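# Guide the ball into the green-bottomed hole

## Task

Bring the ball to rest in the hole whose bottom is green and never let it enter any other hole. Only finger parts may contact the board; if any other arm part touches it, the attempt fails at once. The board must still be lying flat on the table at the end. Avoid hard ball impacts against the lid, walls or floor. The ball must stay in the green hole by itself, not because the robot is holding it there.

## Robot and tools

Robot: two 6-joint arms, left_arm and right_arm, each ending in a two-finger parallel gripper. Scene frame: origin on the table surface midway between the arms, +x pointing out over the table, +z up, left_arm on the +y side. The names left and right do not refer to image sides. Base of left_arm at (+0.009, +0.257, 0) m, quat_wxyz (+0.999, 0, 0, +0.034); right_arm at (+0.037, -0.269, 0) m, quat_wxyz (+1.000, 0, 0, +0.015). The gripper fingers extend along the gripper +z axis and separate along its y axis; the reported hand point lies between the finger pads, under 1 cm behind the tips.

The row: every motion command uses one row of 14 numbers, each in [-1, 1], always for both arms. Order: left_arm waist, shoulder, elbow, wrist pitch, wrist yaw, wrist roll, opening, then the same seven for right_arm. The six joint numbers are scaled offsets, not poses; 1.0 equals 1.202 rad for waist, 1.258 shoulder, 1.238 elbow, 2.073 wrist pitch, 2.022 wrist yaw and wrist roll. Zero means keep that joint. The opening is absolute: +1 fully open, -1 closed.

Joint ranges per arm (rad): waist -2.618 to 3.054, shoulder 0.000 to 3.142, elbow 0.000 to 3.142, wrist pitch -1.571 to 1.571, wrist yaw -1.571 to 1.571, wrist roll -2.094 to 2.094. True ends may differ by up to 0.036 rad. An action that would push a joint over 0.036 rad beyond its range is rejected for both arms; if the first action of a call fails this (judged against the last reported state) or anything is malformed, nothing in the call runs. Overshooting requests are clipped at the real end and may produce the line 'joint sent to its limit'; its absence proves nothing.

execute_actions(actions): a list of actions run one after another. Each action is a table of up to 15 rows, each row lasting one 1/30 s step; a short table repeats its final row until 15 steps pass. Offsets in every row of an action are counted from the joint angles when that action began, not from the previous row; for the first action in a call, from the last reported angles. An empty list just returns state and images.

move(target, speed, blocking): target is one row; its offsets are relative to the Joint positions in the most recent result showing them. All joints travel so they finish together, so the hand traces a curve. speed (rad/s, 0.01 to 2, default 0.5) caps the joint with the longest travel; paths run 0.5 to 10 s and are cut off at 10 s. Paths ignore obstacles and the other arm; faster motion and targets set deeper past a contact mean harder hits and pushes. With blocking=false you get a result after 0.5 s while motion continues; execute_actions and new moves are refused until a result shows it ended, so use wait or stop. The extra 'move:' line reports the ending (done, off_target, moving, held, fault), limits=held or limits=none, and each arm's joint farthest from target. To keep a pressing arm pressing, command from its Joint positions to its Joint targets.

wait(seconds): 0 to 10 s, arms hold their last command; returns early if a running move ends. stop(): brakes a running move; needs room, more when fast; fingers keep moving. zoom_image(camera, region): camera is cam_high, cam_low, cam_left_wrist or cam_right_wrist (all 896x504); region [x0, y0, x1, y1] in pixels, origin top-left, at most 504 by 504. read_manual(section): only 'licences'. finished_scene(scene): ends the current scene, given its number; irreversible, reports success. Replying without a tool call ends everything.

Motion limits: each step, a joint's target stays within a lead of its measured angle: 0.202 rad waist, 0.258 shoulder, 0.238 elbow, 0.573 wrist pitch, 0.522 wrist yaw and roll. If targets would put the hand over 70 mm from where it is, all are pulled back. So big offsets need several actions, and an unfinished one may need re-commanding. Friction can leave a joint about 0.031 rad short, and smaller commands may not move it.

Results: state line 'left_arm: ... | right_arm: ...' with end_effector_position (m) and end_effector_quat_wxyz in the scene frame; printed positions drift more at long reach. Joint positions and Joint velocities: per arm the six joints in the order above (rad, rad/s), then finger gap (m; 0.087 fully open). Joint targets: angles currently being driven toward. grip_measured: finger opening on the command scale, each gripper off by up to about 1 mm. To hold something, command about 0.02 below grip_measured; force tops out near 20 N per pad. Step readings list joint angles at some steps; HELD plus an arm label means part of that arm's row was held back. 'joint command not followed' means a clearance check altered joint targets. Torques include offsets and noise. MOTOR HOT appears at 75 °C; at 90 °C that arm is halted 10 s; at 100 °C it goes limp and falls; these show as OVER-TEMPERATURE FAULT lines. Camera intrinsics exist for all four cameras.

Avoid: any non-finger arm contact with the board, tilting or lifting the board, slamming the ball, pushing things off the table, arms colliding or pressing on each other, fast closes and drops. Loose objects may be nudged now and then. The robot holds its last command while you think.

Each tool is called after "Request:" as name(argument=value, ...) on one line, values as JSON.

## Session

Request:
execute_actions(actions=[])

Scene clock: 0.00 s.
left_arm: end_effector_position=(+0.4801, +0.1261, +0.1421) grip_measured=+0.984 end_effector_quat_wxyz=(+0.069, -0.300, +0.931, -0.198) | right_arm: end_effector_position=(+0.3362, -0.7194, +0.2922) grip_measured=+0.992 end_effector_quat_wxyz=(+0.460, +0.762, +0.199, -0.410)
Joint names: [waist, shoulder, elbow, wrist pitch, wrist yaw, wrist roll]
Joint positions: left_arm=[-0.173  2.317  2.341 -1.298  0.304 -0.776  0.087] | right_arm=[-0.727  2.214  2.375 -1.     1.241  1.399  0.087]
Joint velocities: left_arm=[-0.012 -0.017  0.022 -0.022  0.037 -0.095  0.001] | right_arm=[-0.012 -0.002 -0.002 -0.037  0.051  0.037  0.001]
Joint torques (N m, as the arm reports them, + toward a larger angle): no reading
Motor temperatures (°C, as the motors report them): left_arm=[27 28 26 28 28 25] | right_arm=[26 26 26 27 29 25]
Joint targets: left_arm=[-0.173 2.317 2.341 -1.298 0.304 -0.776] | right_arm=[-0.727 2.214 2.375 -1.000 1.241 1.399]

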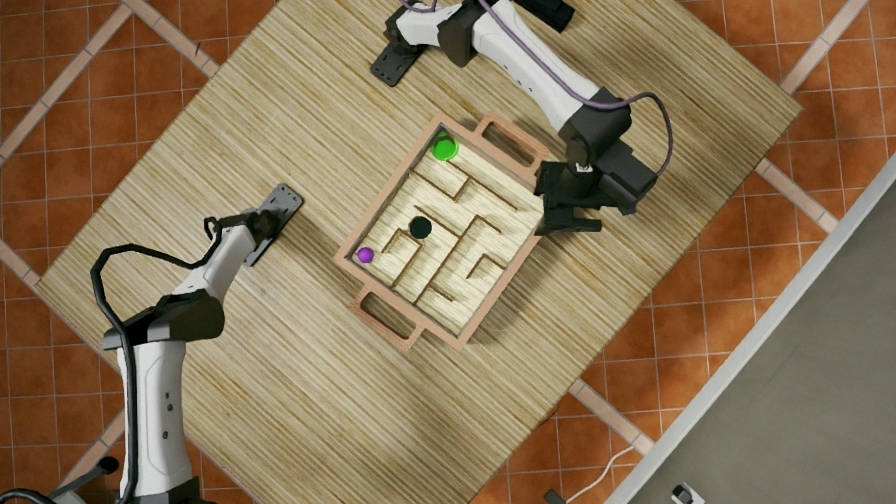

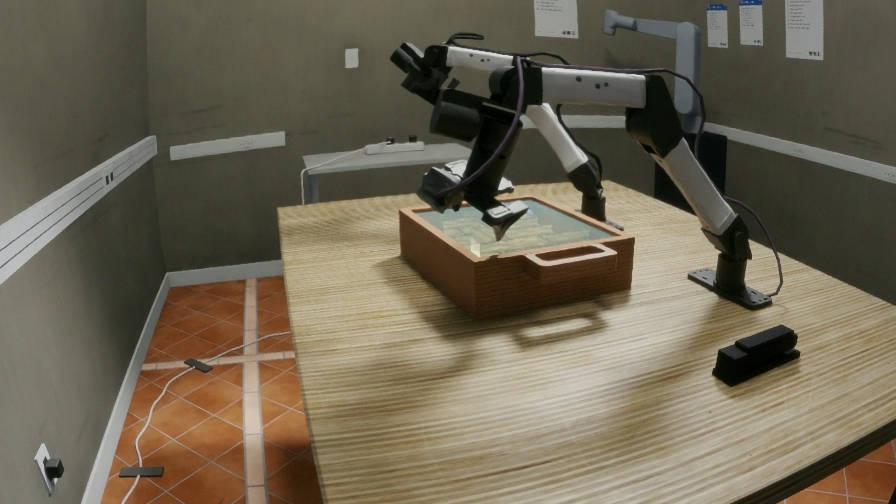

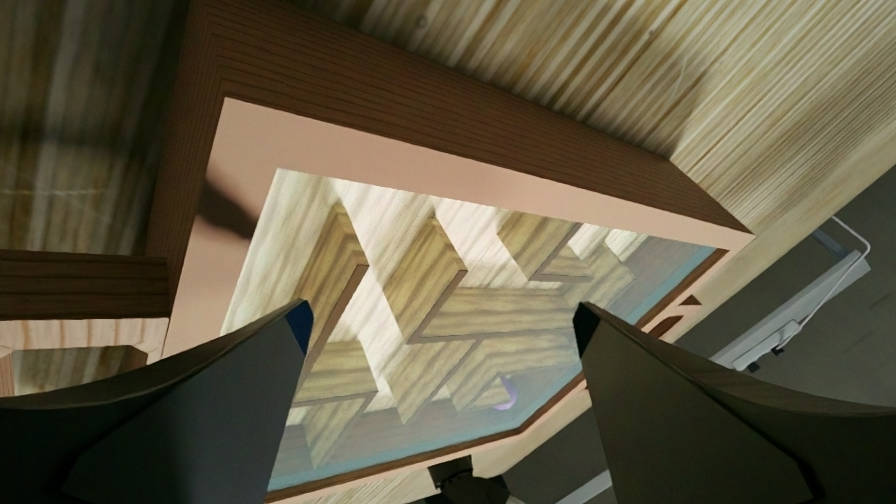

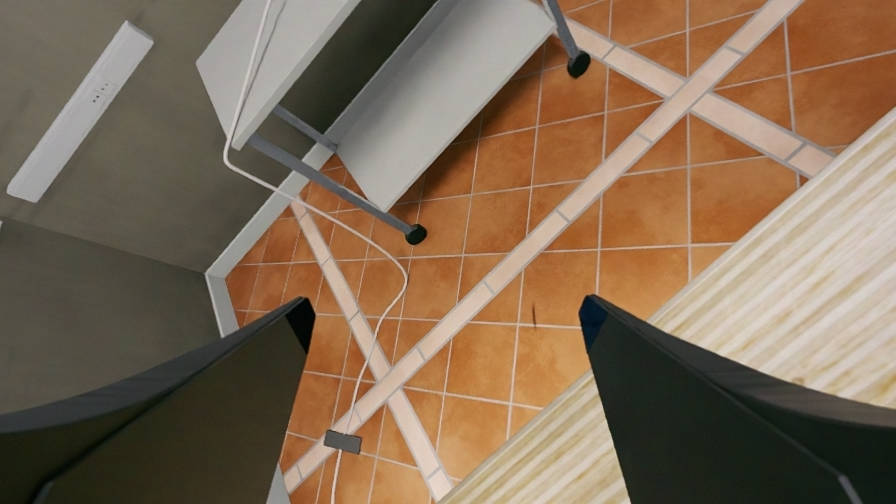

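Request:
zoom_image(camera="cam_high", region=[310, 90, 610, 360])

Request:
zoom_image(camera="cam_low", region=[380, 150, 680, 340])

Region (310, 90, 610, 360) of cam_high's 896x504 image, scaled by 1.680, with more detail than that image has; it fills the top 454 rows of this view, and the rest is white.

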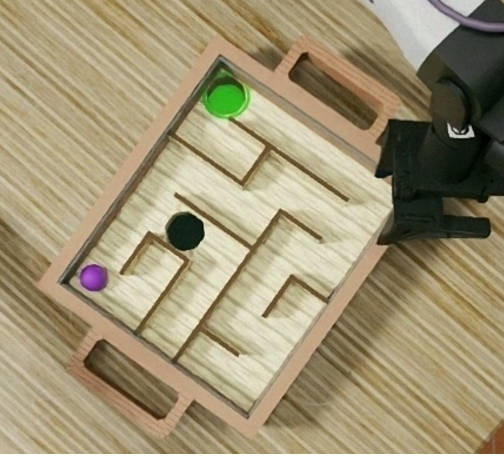

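Region (380, 150, 680, 340) of cam_low's 896x504 image, scaled by 1.680, with more detail than that image has; it fills the top 319 rows of this view, and the rest is white.

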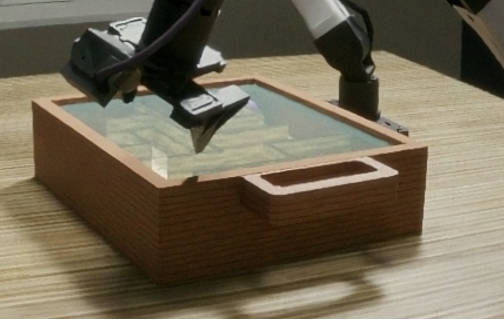

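Request:
move(target=[0.052,-0.340,-0.400,-0.028,-0.150,0.384,0.2,0.558,-0.258,-0.427,-0.172,-0.614,-0.692,0.2], speed=0.8)

Scene clock: 71.87 s.
left_arm: end_effector_position=(+0.3704, +0.2360, +0.1644) grip_measured=+0.200 end_effector_quat_wxyz=(+0.102, +0.023, +0.994, -0.007) | right_arm: end_effector_position=(+0.3989, -0.2806, +0.1619) grip_measured=+0.200 end_effector_quat_wxyz=(+0.100, +0.018, +0.995, -0.005)
Joint names: [waist, shoulder, elbow, wrist pitch, wrist yaw, wrist roll]
Joint positions: left_arm=[-0.121  1.901  1.876 -1.341  0.007 -0.009  0.052] | right_arm=[-0.058  1.906  1.873 -1.338  0.007  0.006  0.052]
Joint velocities: left_arm=[-0.017 -0.002 -0.002 -0.066 -0.007 -0.007 -0.001] | right_arm=[-0.002  0.007  0.012 -0.066 -0.022 -0.125  0.   ]
Joint torques (N m, as the arm reports them, + toward a larger angle): left_arm=[  1.12 -10.88   5.1    0.65  -0.02   0.06] | right_arm=[ -0.24 -13.02   5.29   0.63  -0.02  -0.09]
Motor temperatures (°C, as the motors report them): left_arm=[27 45 32 30 28 25] | right_arm=[26 50 31 30 29 25]
Joint targets: left_arm=[-0.111 1.889 1.846 -1.356 0.001 0.001] | right_arm=[-0.056 1.890 1.847 -1.356 -0.000 -0.000]
move: off_target (left_arm, right_arm); limits=none; left_arm: farthest joint: the elbow, 0.031 radians from its target (0.496 radians at the start); right_arm: farthest joint: the elbow, 0.027 radians from its target (0.529 radians at the start)

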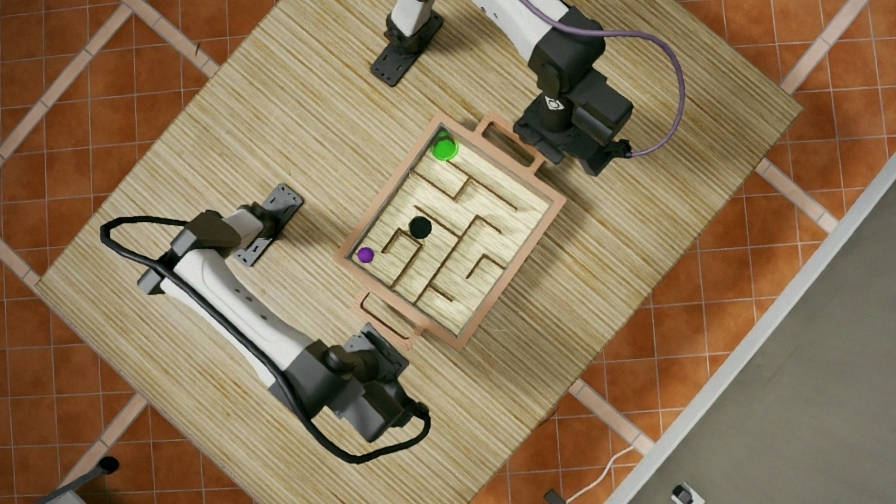

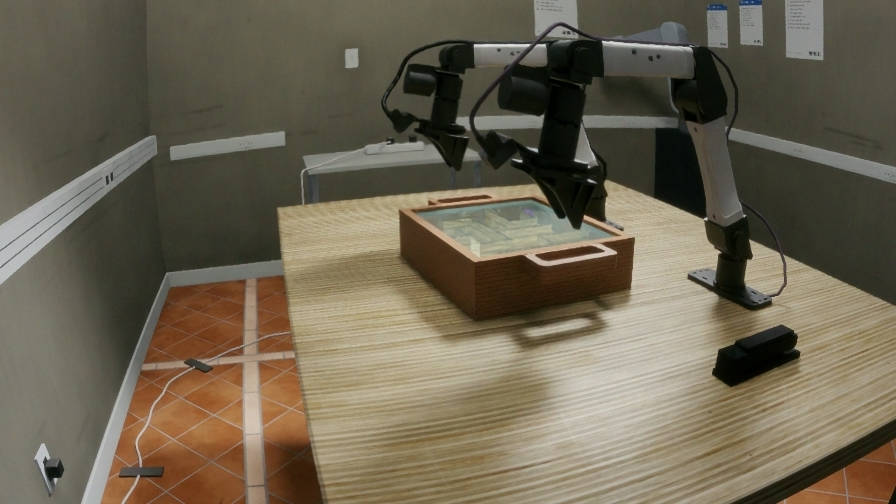

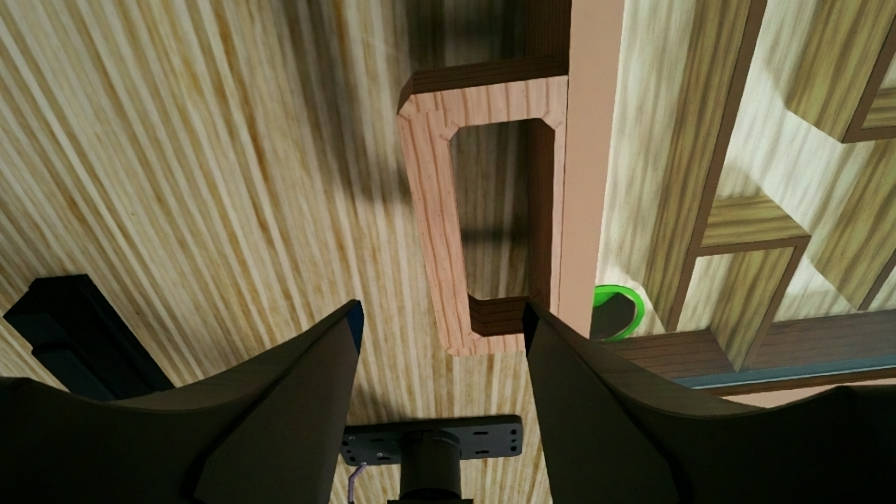

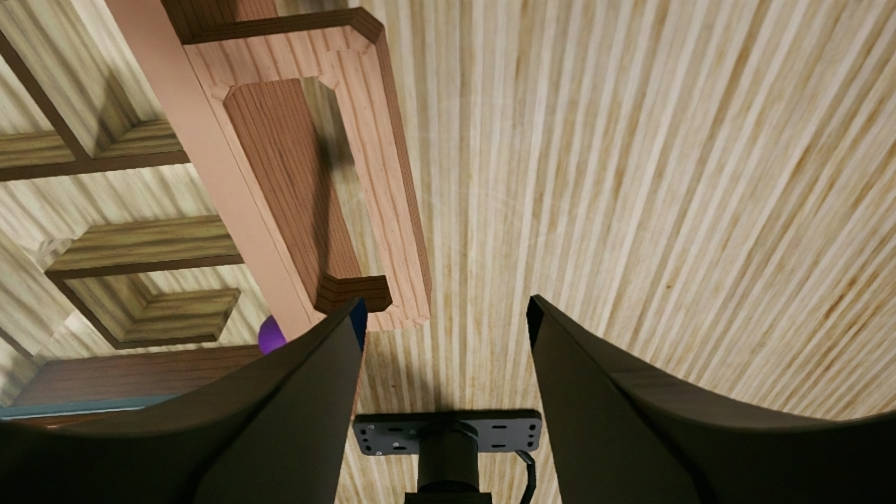

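Request:
move(target=[0.012,-0.036,-0.234,0.107,0,-0.052,0.2,0.065,-0.023,-0.212,0.104,0,-0.015,0.2])

Scene clock: 89.87 s.
left_arm: end_effector_position=(+0.3619, +0.2325, +0.1078) grip_measured=+0.200 end_effector_quat_wxyz=(+0.087, -0.025, +0.996, -0.010) | right_arm: end_effector_position=(+0.3960, -0.2562, +0.1068) grip_measured=+0.200 end_effector_quat_wxyz=(+0.091, -0.030, +0.995, -0.002)
Joint names: [waist, shoulder, elbow, wrist pitch, wrist yaw, wrist roll]
Joint positions: left_arm=[-0.121  1.874  1.614 -1.136  0.007 -0.104  0.052] | right_arm=[ 0.012  1.891  1.633 -1.131  0.007 -0.019  0.052]
Joint velocities: left_arm=[-0.007 -0.007  0.017  0.007  0.022 -0.066 -0.   ] | right_arm=[ 0.027  0.007 -0.012 -0.007 -0.022 -0.007 -0.001]
Joint torques (N m, as the arm reports them, + toward a larger angle): left_arm=[  1.46 -11.22   5.46   0.97   0.05  -0.07] | right_arm=[  0.34 -12.95   5.78   0.88   0.01  -0.06]
Motor temperatures (°C, as the motors report them): left_arm=[27 44 32 30 28 25] | right_arm=[26 50 31 29 29 25]
Joint targets: left_arm=[-0.107 1.856 1.587 -1.119 0.007 -0.114] | right_arm=[0.020 1.877 1.611 -1.122 0.007 -0.025]
move: off_target (left_arm, right_arm); limits=none; left_arm: farthest joint: the elbow, 0.028 radians from its target (0.290 radians at the start); right_arm: farthest joint: the elbow, 0.023 radians from its target (0.263 radians at the start)

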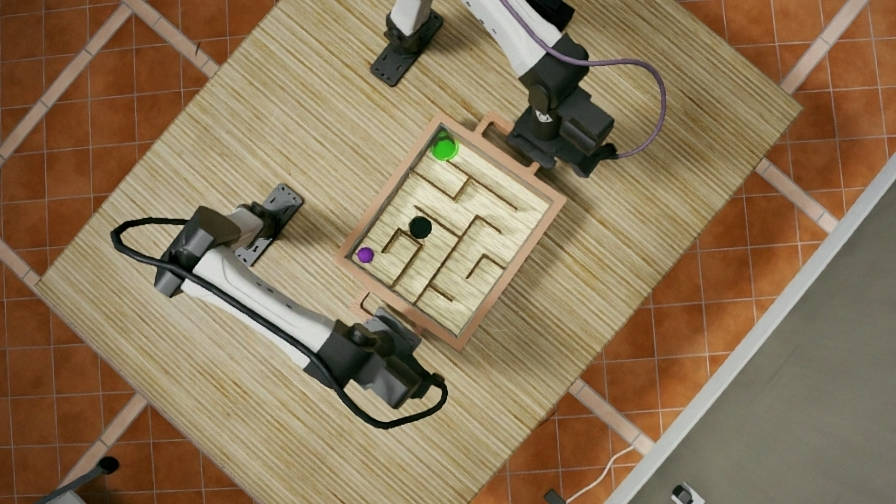

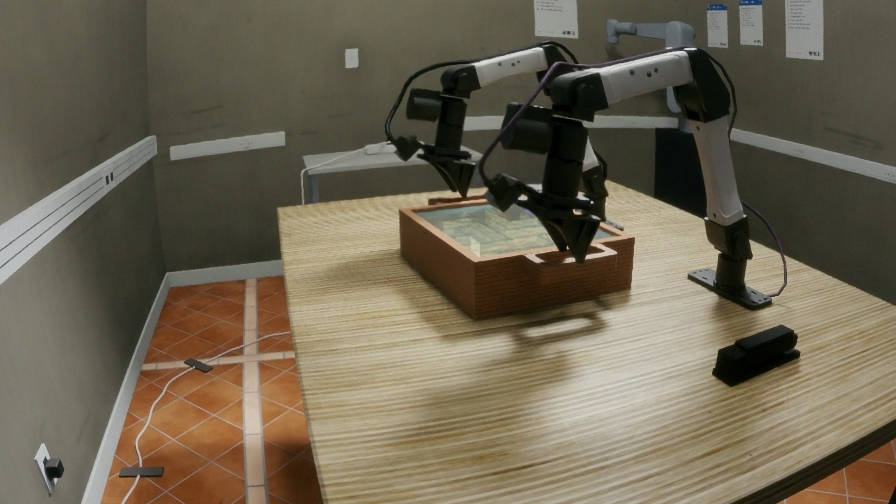

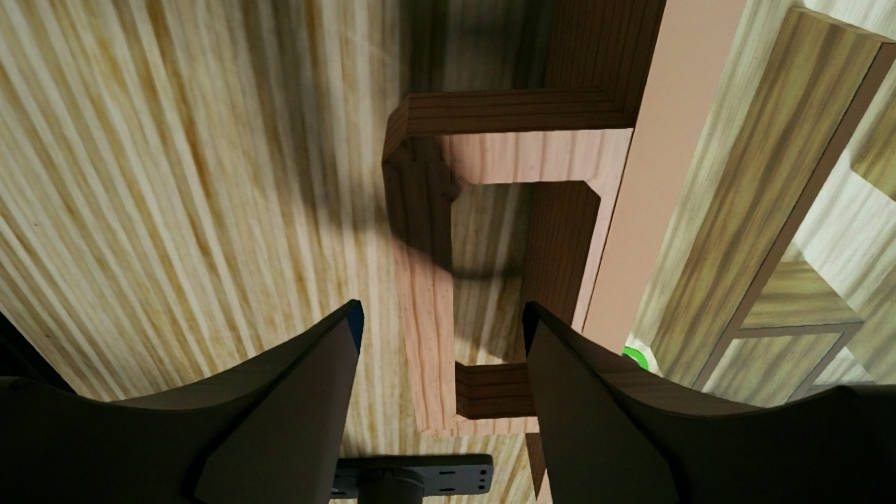

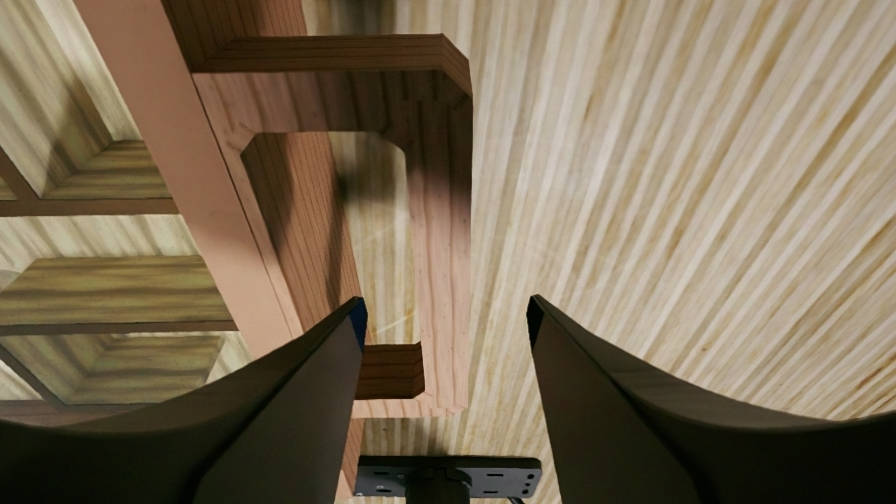

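Request:
move(target=[0.025,-0.053,-0.158,0.065,0,0,-0.1,0,-0.018,-0.109,0.053,0,0,-0.1], speed=0.3)

Scene clock: 101.93 s.
left_arm: end_effector_position=(+0.3479, +0.2398, +0.0824) grip_measured=-0.100 end_effector_quat_wxyz=(+0.089, -0.034, +0.995, -0.010) | right_arm: end_effector_position=(+0.3917, -0.2563, +0.0790) grip_measured=-0.100 end_effector_quat_wxyz=(+0.087, -0.030, +0.996, -0.002)
Joint names: [waist, shoulder, elbow, wrist pitch, wrist yaw, wrist roll]
Joint positions: left_arm=[-0.102  1.823  1.448 -1.017  0.007 -0.105  0.039] | right_arm=[ 0.012  1.891  1.523 -1.029  0.007 -0.019  0.039]
Joint velocities: left_arm=[ 0.002  0.012 -0.012 -0.11   0.022 -0.022 -0.   ] | right_arm=[ 0.017 -0.007  0.002  0.007  0.007 -0.022  0.   ]
Joint torques (N m, as the arm reports them, + toward a larger angle): left_arm=[  1.1  -10.55   5.33   0.92   0.05   0.02] | right_arm=[ -0.19 -13.99   5.54   0.81  -0.01   0.04]
Motor temperatures (°C, as the motors report them): left_arm=[27 44 32 30 28 25] | right_arm=[26 50 31 29 29 25]
Joint targets: left_arm=[-0.091 1.807 1.419 -1.000 0.007 -0.104] | right_arm=[0.012 1.868 1.498 -1.021 0.007 -0.019]
move: off_target (left_arm, right_arm); limits=none; left_arm: farthest joint: the elbow, 0.029 radians from its target (0.196 radians at the start); right_arm: farthest joint: the elbow, 0.025 radians from its target (0.135 radians at the start)

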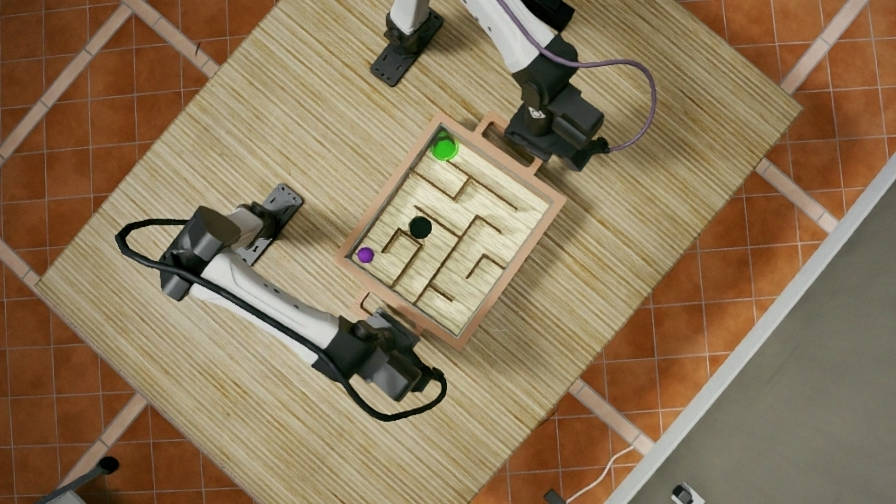

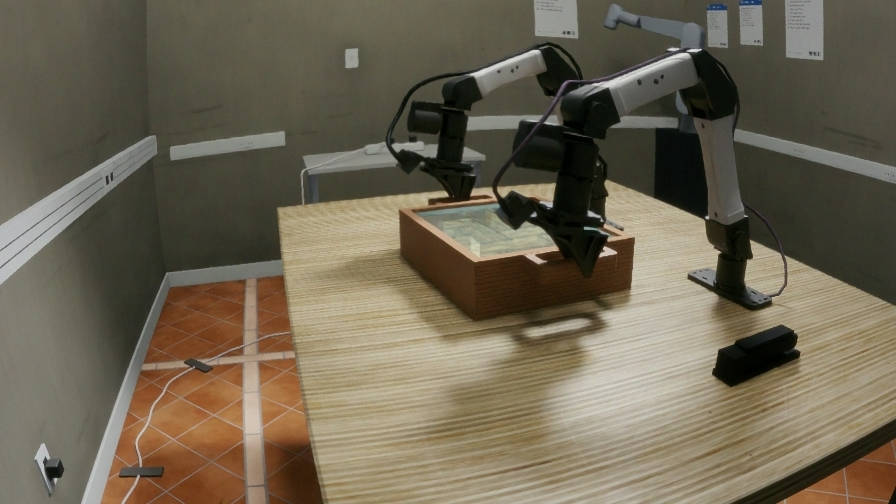

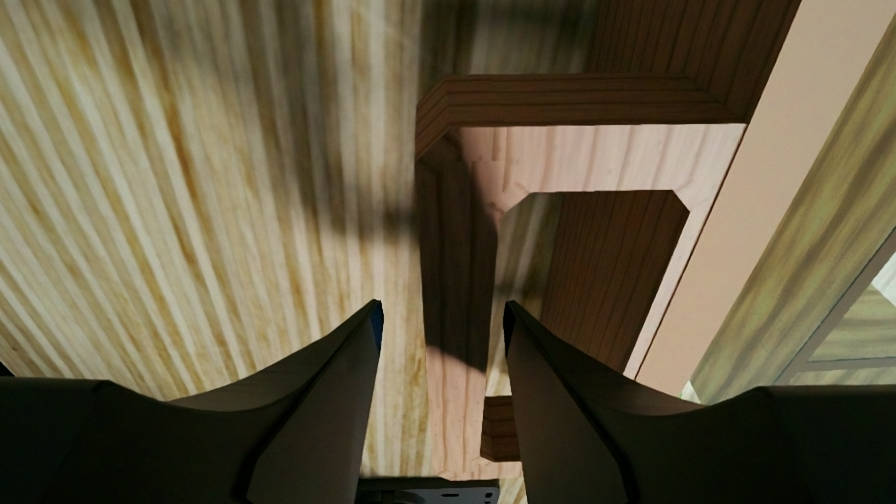

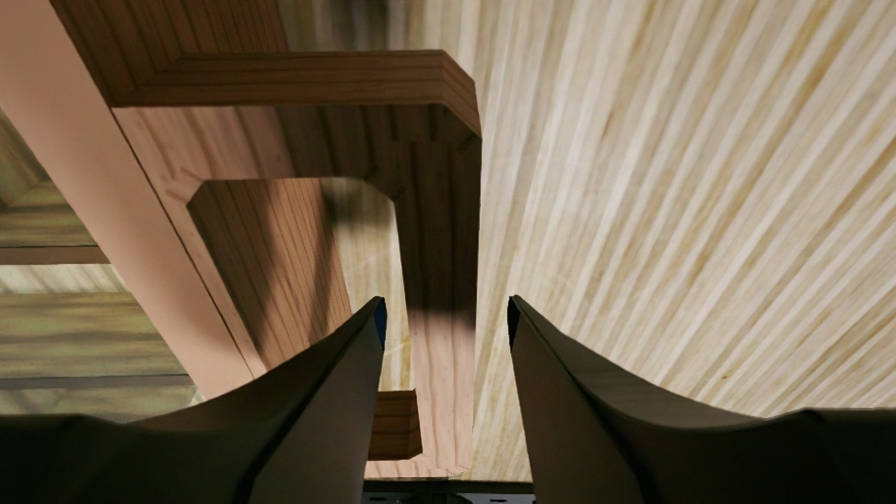

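Request:
execute_actions(actions=[[[0,0,0,0,0,0,-0.25,0,0,0,0,0,0,-0.25],[0,0,0,0,0,0,-0.35,0,0,0,0,0,0,-0.35],[0,0,0,0,0,0,-0.42,0,0,0,0,0,0,-0.42],[0,0,0,0,0,0,-0.48,0,0,0,0,0,0,-0.48],[0,0,0,0,0,0,-0.53,0,0,0,0,0,0,-0.53],[0,0,0,0,0,0,-0.58,0,0,0,0,0,0,-0.58],[0,0,0,0,0,0,-0.63,0,0,0,0,0,0,-0.63],[0,0,0,0,0,0,-0.7,0,0,0,0,0,0,-0.7],[0,0,0,0,0,0,-0.8,0,0,0,0,0,0,-0.8]]])

Request:
move(target=[0,-0.012,0.13,-0.035,0,0,-0.8,0,-0.015,0.115,-0.028,0,0,-0.8], speed=0.12)

Scene clock: 110.97 s.
left_arm: end_effector_position=(+0.3481, +0.2366, +0.0826) grip_measured=-0.613 end_effector_quat_wxyz=(+0.089, -0.035, +0.995, -0.019) | right_arm: end_effector_position=(+0.3917, -0.2555, +0.0789) grip_measured=-0.617 end_effector_quat_wxyz=(+0.087, -0.032, +0.996, +0.000)
Joint names: [waist, shoulder, elbow, wrist pitch, wrist yaw, wrist roll]
Joint positions: left_arm=[-0.102  1.823  1.448 -1.015  0.025 -0.108  0.017] | right_arm=[ 0.012  1.891  1.523 -1.029  0.001 -0.022  0.017]
Joint velocities: left_arm=[-0.007  0.002 -0.012  0.051  0.022 -0.066  0.001] | right_arm=[ 0.002 -0.007  0.002 -0.081 -0.095  0.007 -0.   ]
Joint torques (N m, as the arm reports them, + toward a larger angle): left_arm=[ 0.21 -9.33  7.66  0.75 -0.15  0.05] | right_arm=[ -0.14 -11.62   7.33   0.74   0.07   0.05]
Motor temperatures (°C, as the motors report them): left_arm=[27 43 32 30 28 25] | right_arm=[26 51 31 29 29 25]
Joint targets: left_arm=[-0.102 1.823 1.448 -1.017 0.007 -0.105] | right_arm=[0.012 1.891 1.523 -1.029 0.007 -0.019]
Step readings (joint positions):
0: left_arm=[-0.102 1.823 1.448 -1.017 0.007 -0.105] | right_arm=[0.012 1.891 1.523 -1.029 0.007 -0.019]
1: left_arm=[-0.102 1.823 1.448 -1.017 0.007 -0.105] | right_arm=[0.012 1.891 1.523 -1.029 0.007 -0.019]
2: left_arm=[-0.102 1.823 1.448 -1.017 0.007 -0.105] | right_arm=[0.012 1.891 1.523 -1.029 0.007 -0.019]
4: left_arm=[-0.102 1.823 1.448 -1.017 0.007 -0.105] | right_arm=[0.012 1.891 1.523 -1.029 0.007 -0.019]
8: left_arm=[-0.102 1.823 1.448 -1.015 0.025 -0.107] | right_arm=[0.012 1.891 1.523 -1.029 0.002 -0.020]
15: Joint positions above

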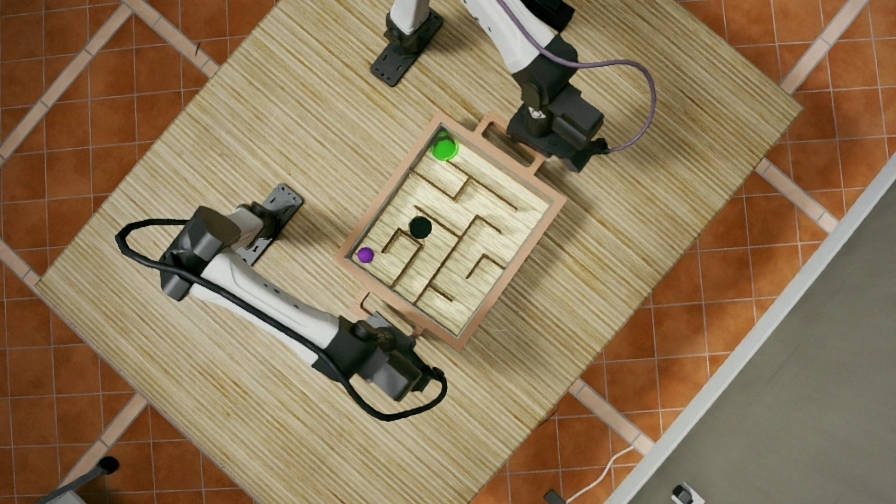

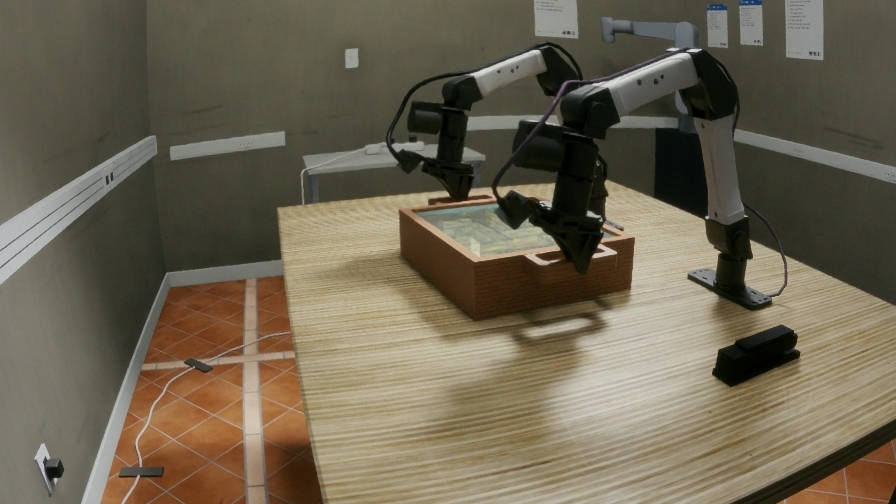

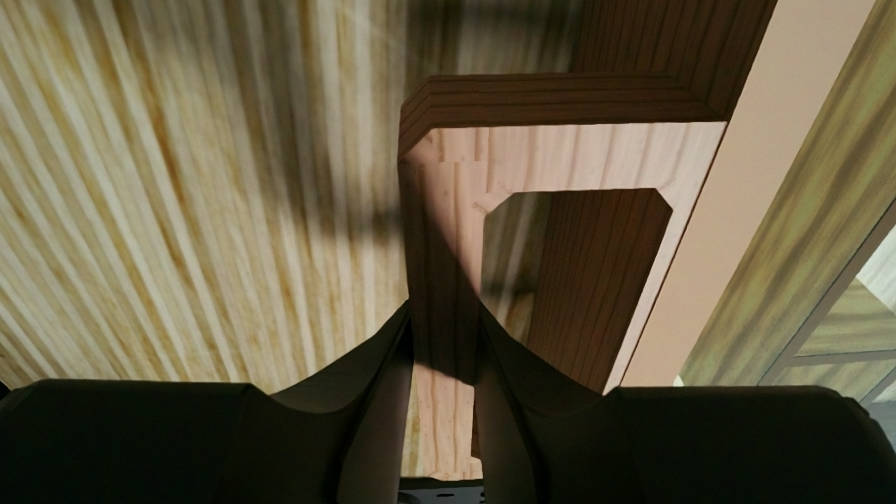

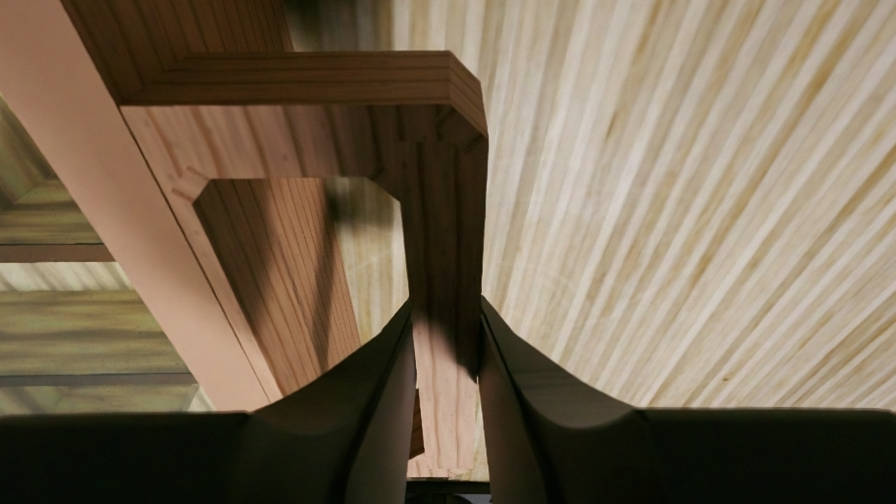

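Scene clock: 112.87 s.
left_arm: end_effector_position=(+0.3616, +0.2371, +0.1061) grip_measured=-0.615 end_effector_quat_wxyz=(+0.107, -0.035, +0.994, -0.017) | right_arm: end_effector_position=(+0.4040, -0.2549, +0.1047) grip_measured=-0.617 end_effector_quat_wxyz=(+0.107, -0.032, +0.994, +0.001)
Joint names: [waist, shoulder, elbow, wrist pitch, wrist yaw, wrist roll]
Joint positions: left_arm=[-0.102  1.832  1.553 -1.076  0.019 -0.108  0.017] | right_arm=[ 0.012  1.891  1.624 -1.09   0.001 -0.023  0.017]
Joint velocities: left_arm=[-0.017 -0.002 -0.002  0.051 -0.007  0.037 -0.   ] | right_arm=[-0.012  0.002 -0.002 -0.051 -0.022  0.007  0.   ]
Joint torques (N m, as the arm reports them, + toward a larger angle): left_arm=[  0.18 -11.42  12.34   0.71   0.11   0.02] | right_arm=[ -0.32 -13.42  10.7    0.86   0.02   0.05]
Motor temperatures (°C, as the motors report them): left_arm=[27 43 32 30 28 25] | right_arm=[26 51 31 29 29 25]
Joint targets: left_arm=[-0.102 1.808 1.608 -1.088 0.024 -0.108] | right_arm=[0.012 1.872 1.666 -1.087 0.001 -0.022]
move: off_target (left_arm, right_arm); limits=none; left_arm: farthest joint: the elbow, 0.056 radians from its target (0.161 radians at the start); right_arm: farthest joint: the elbow, 0.041 radians from its target (0.143 radians at the start)

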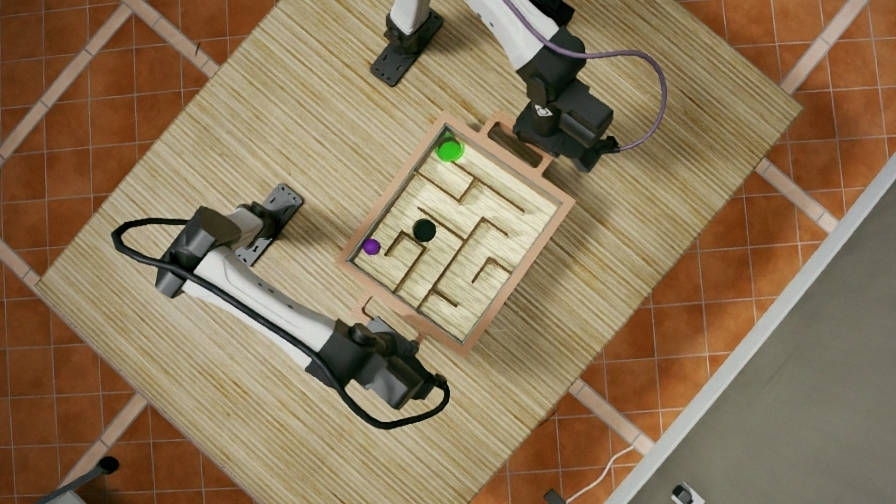

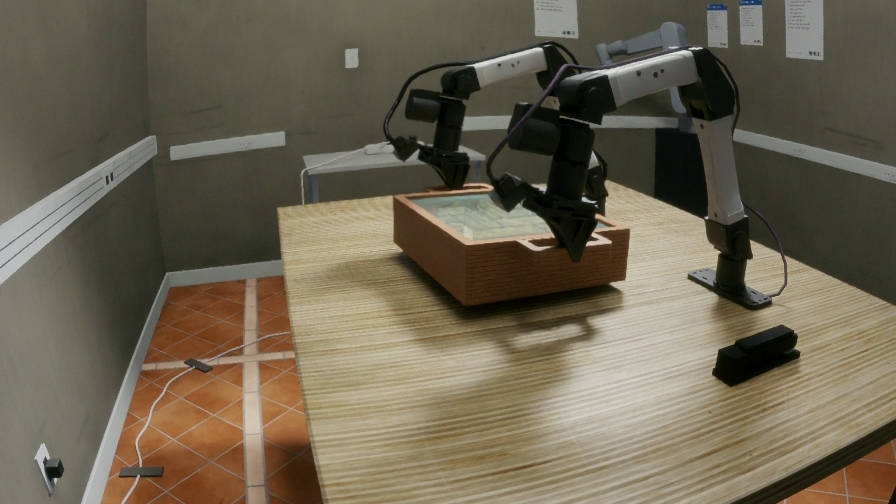

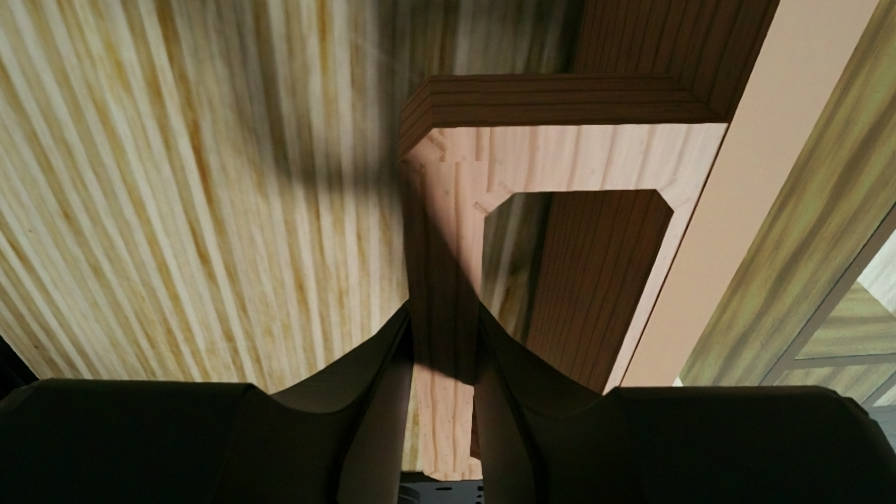

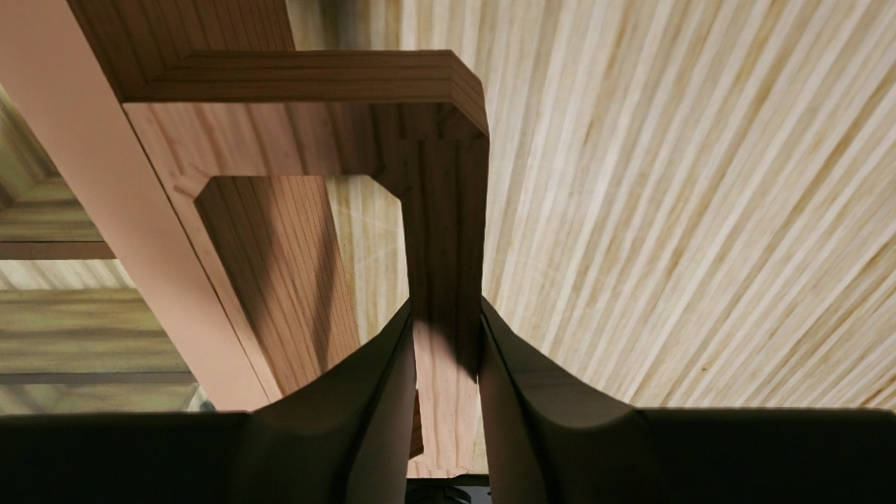

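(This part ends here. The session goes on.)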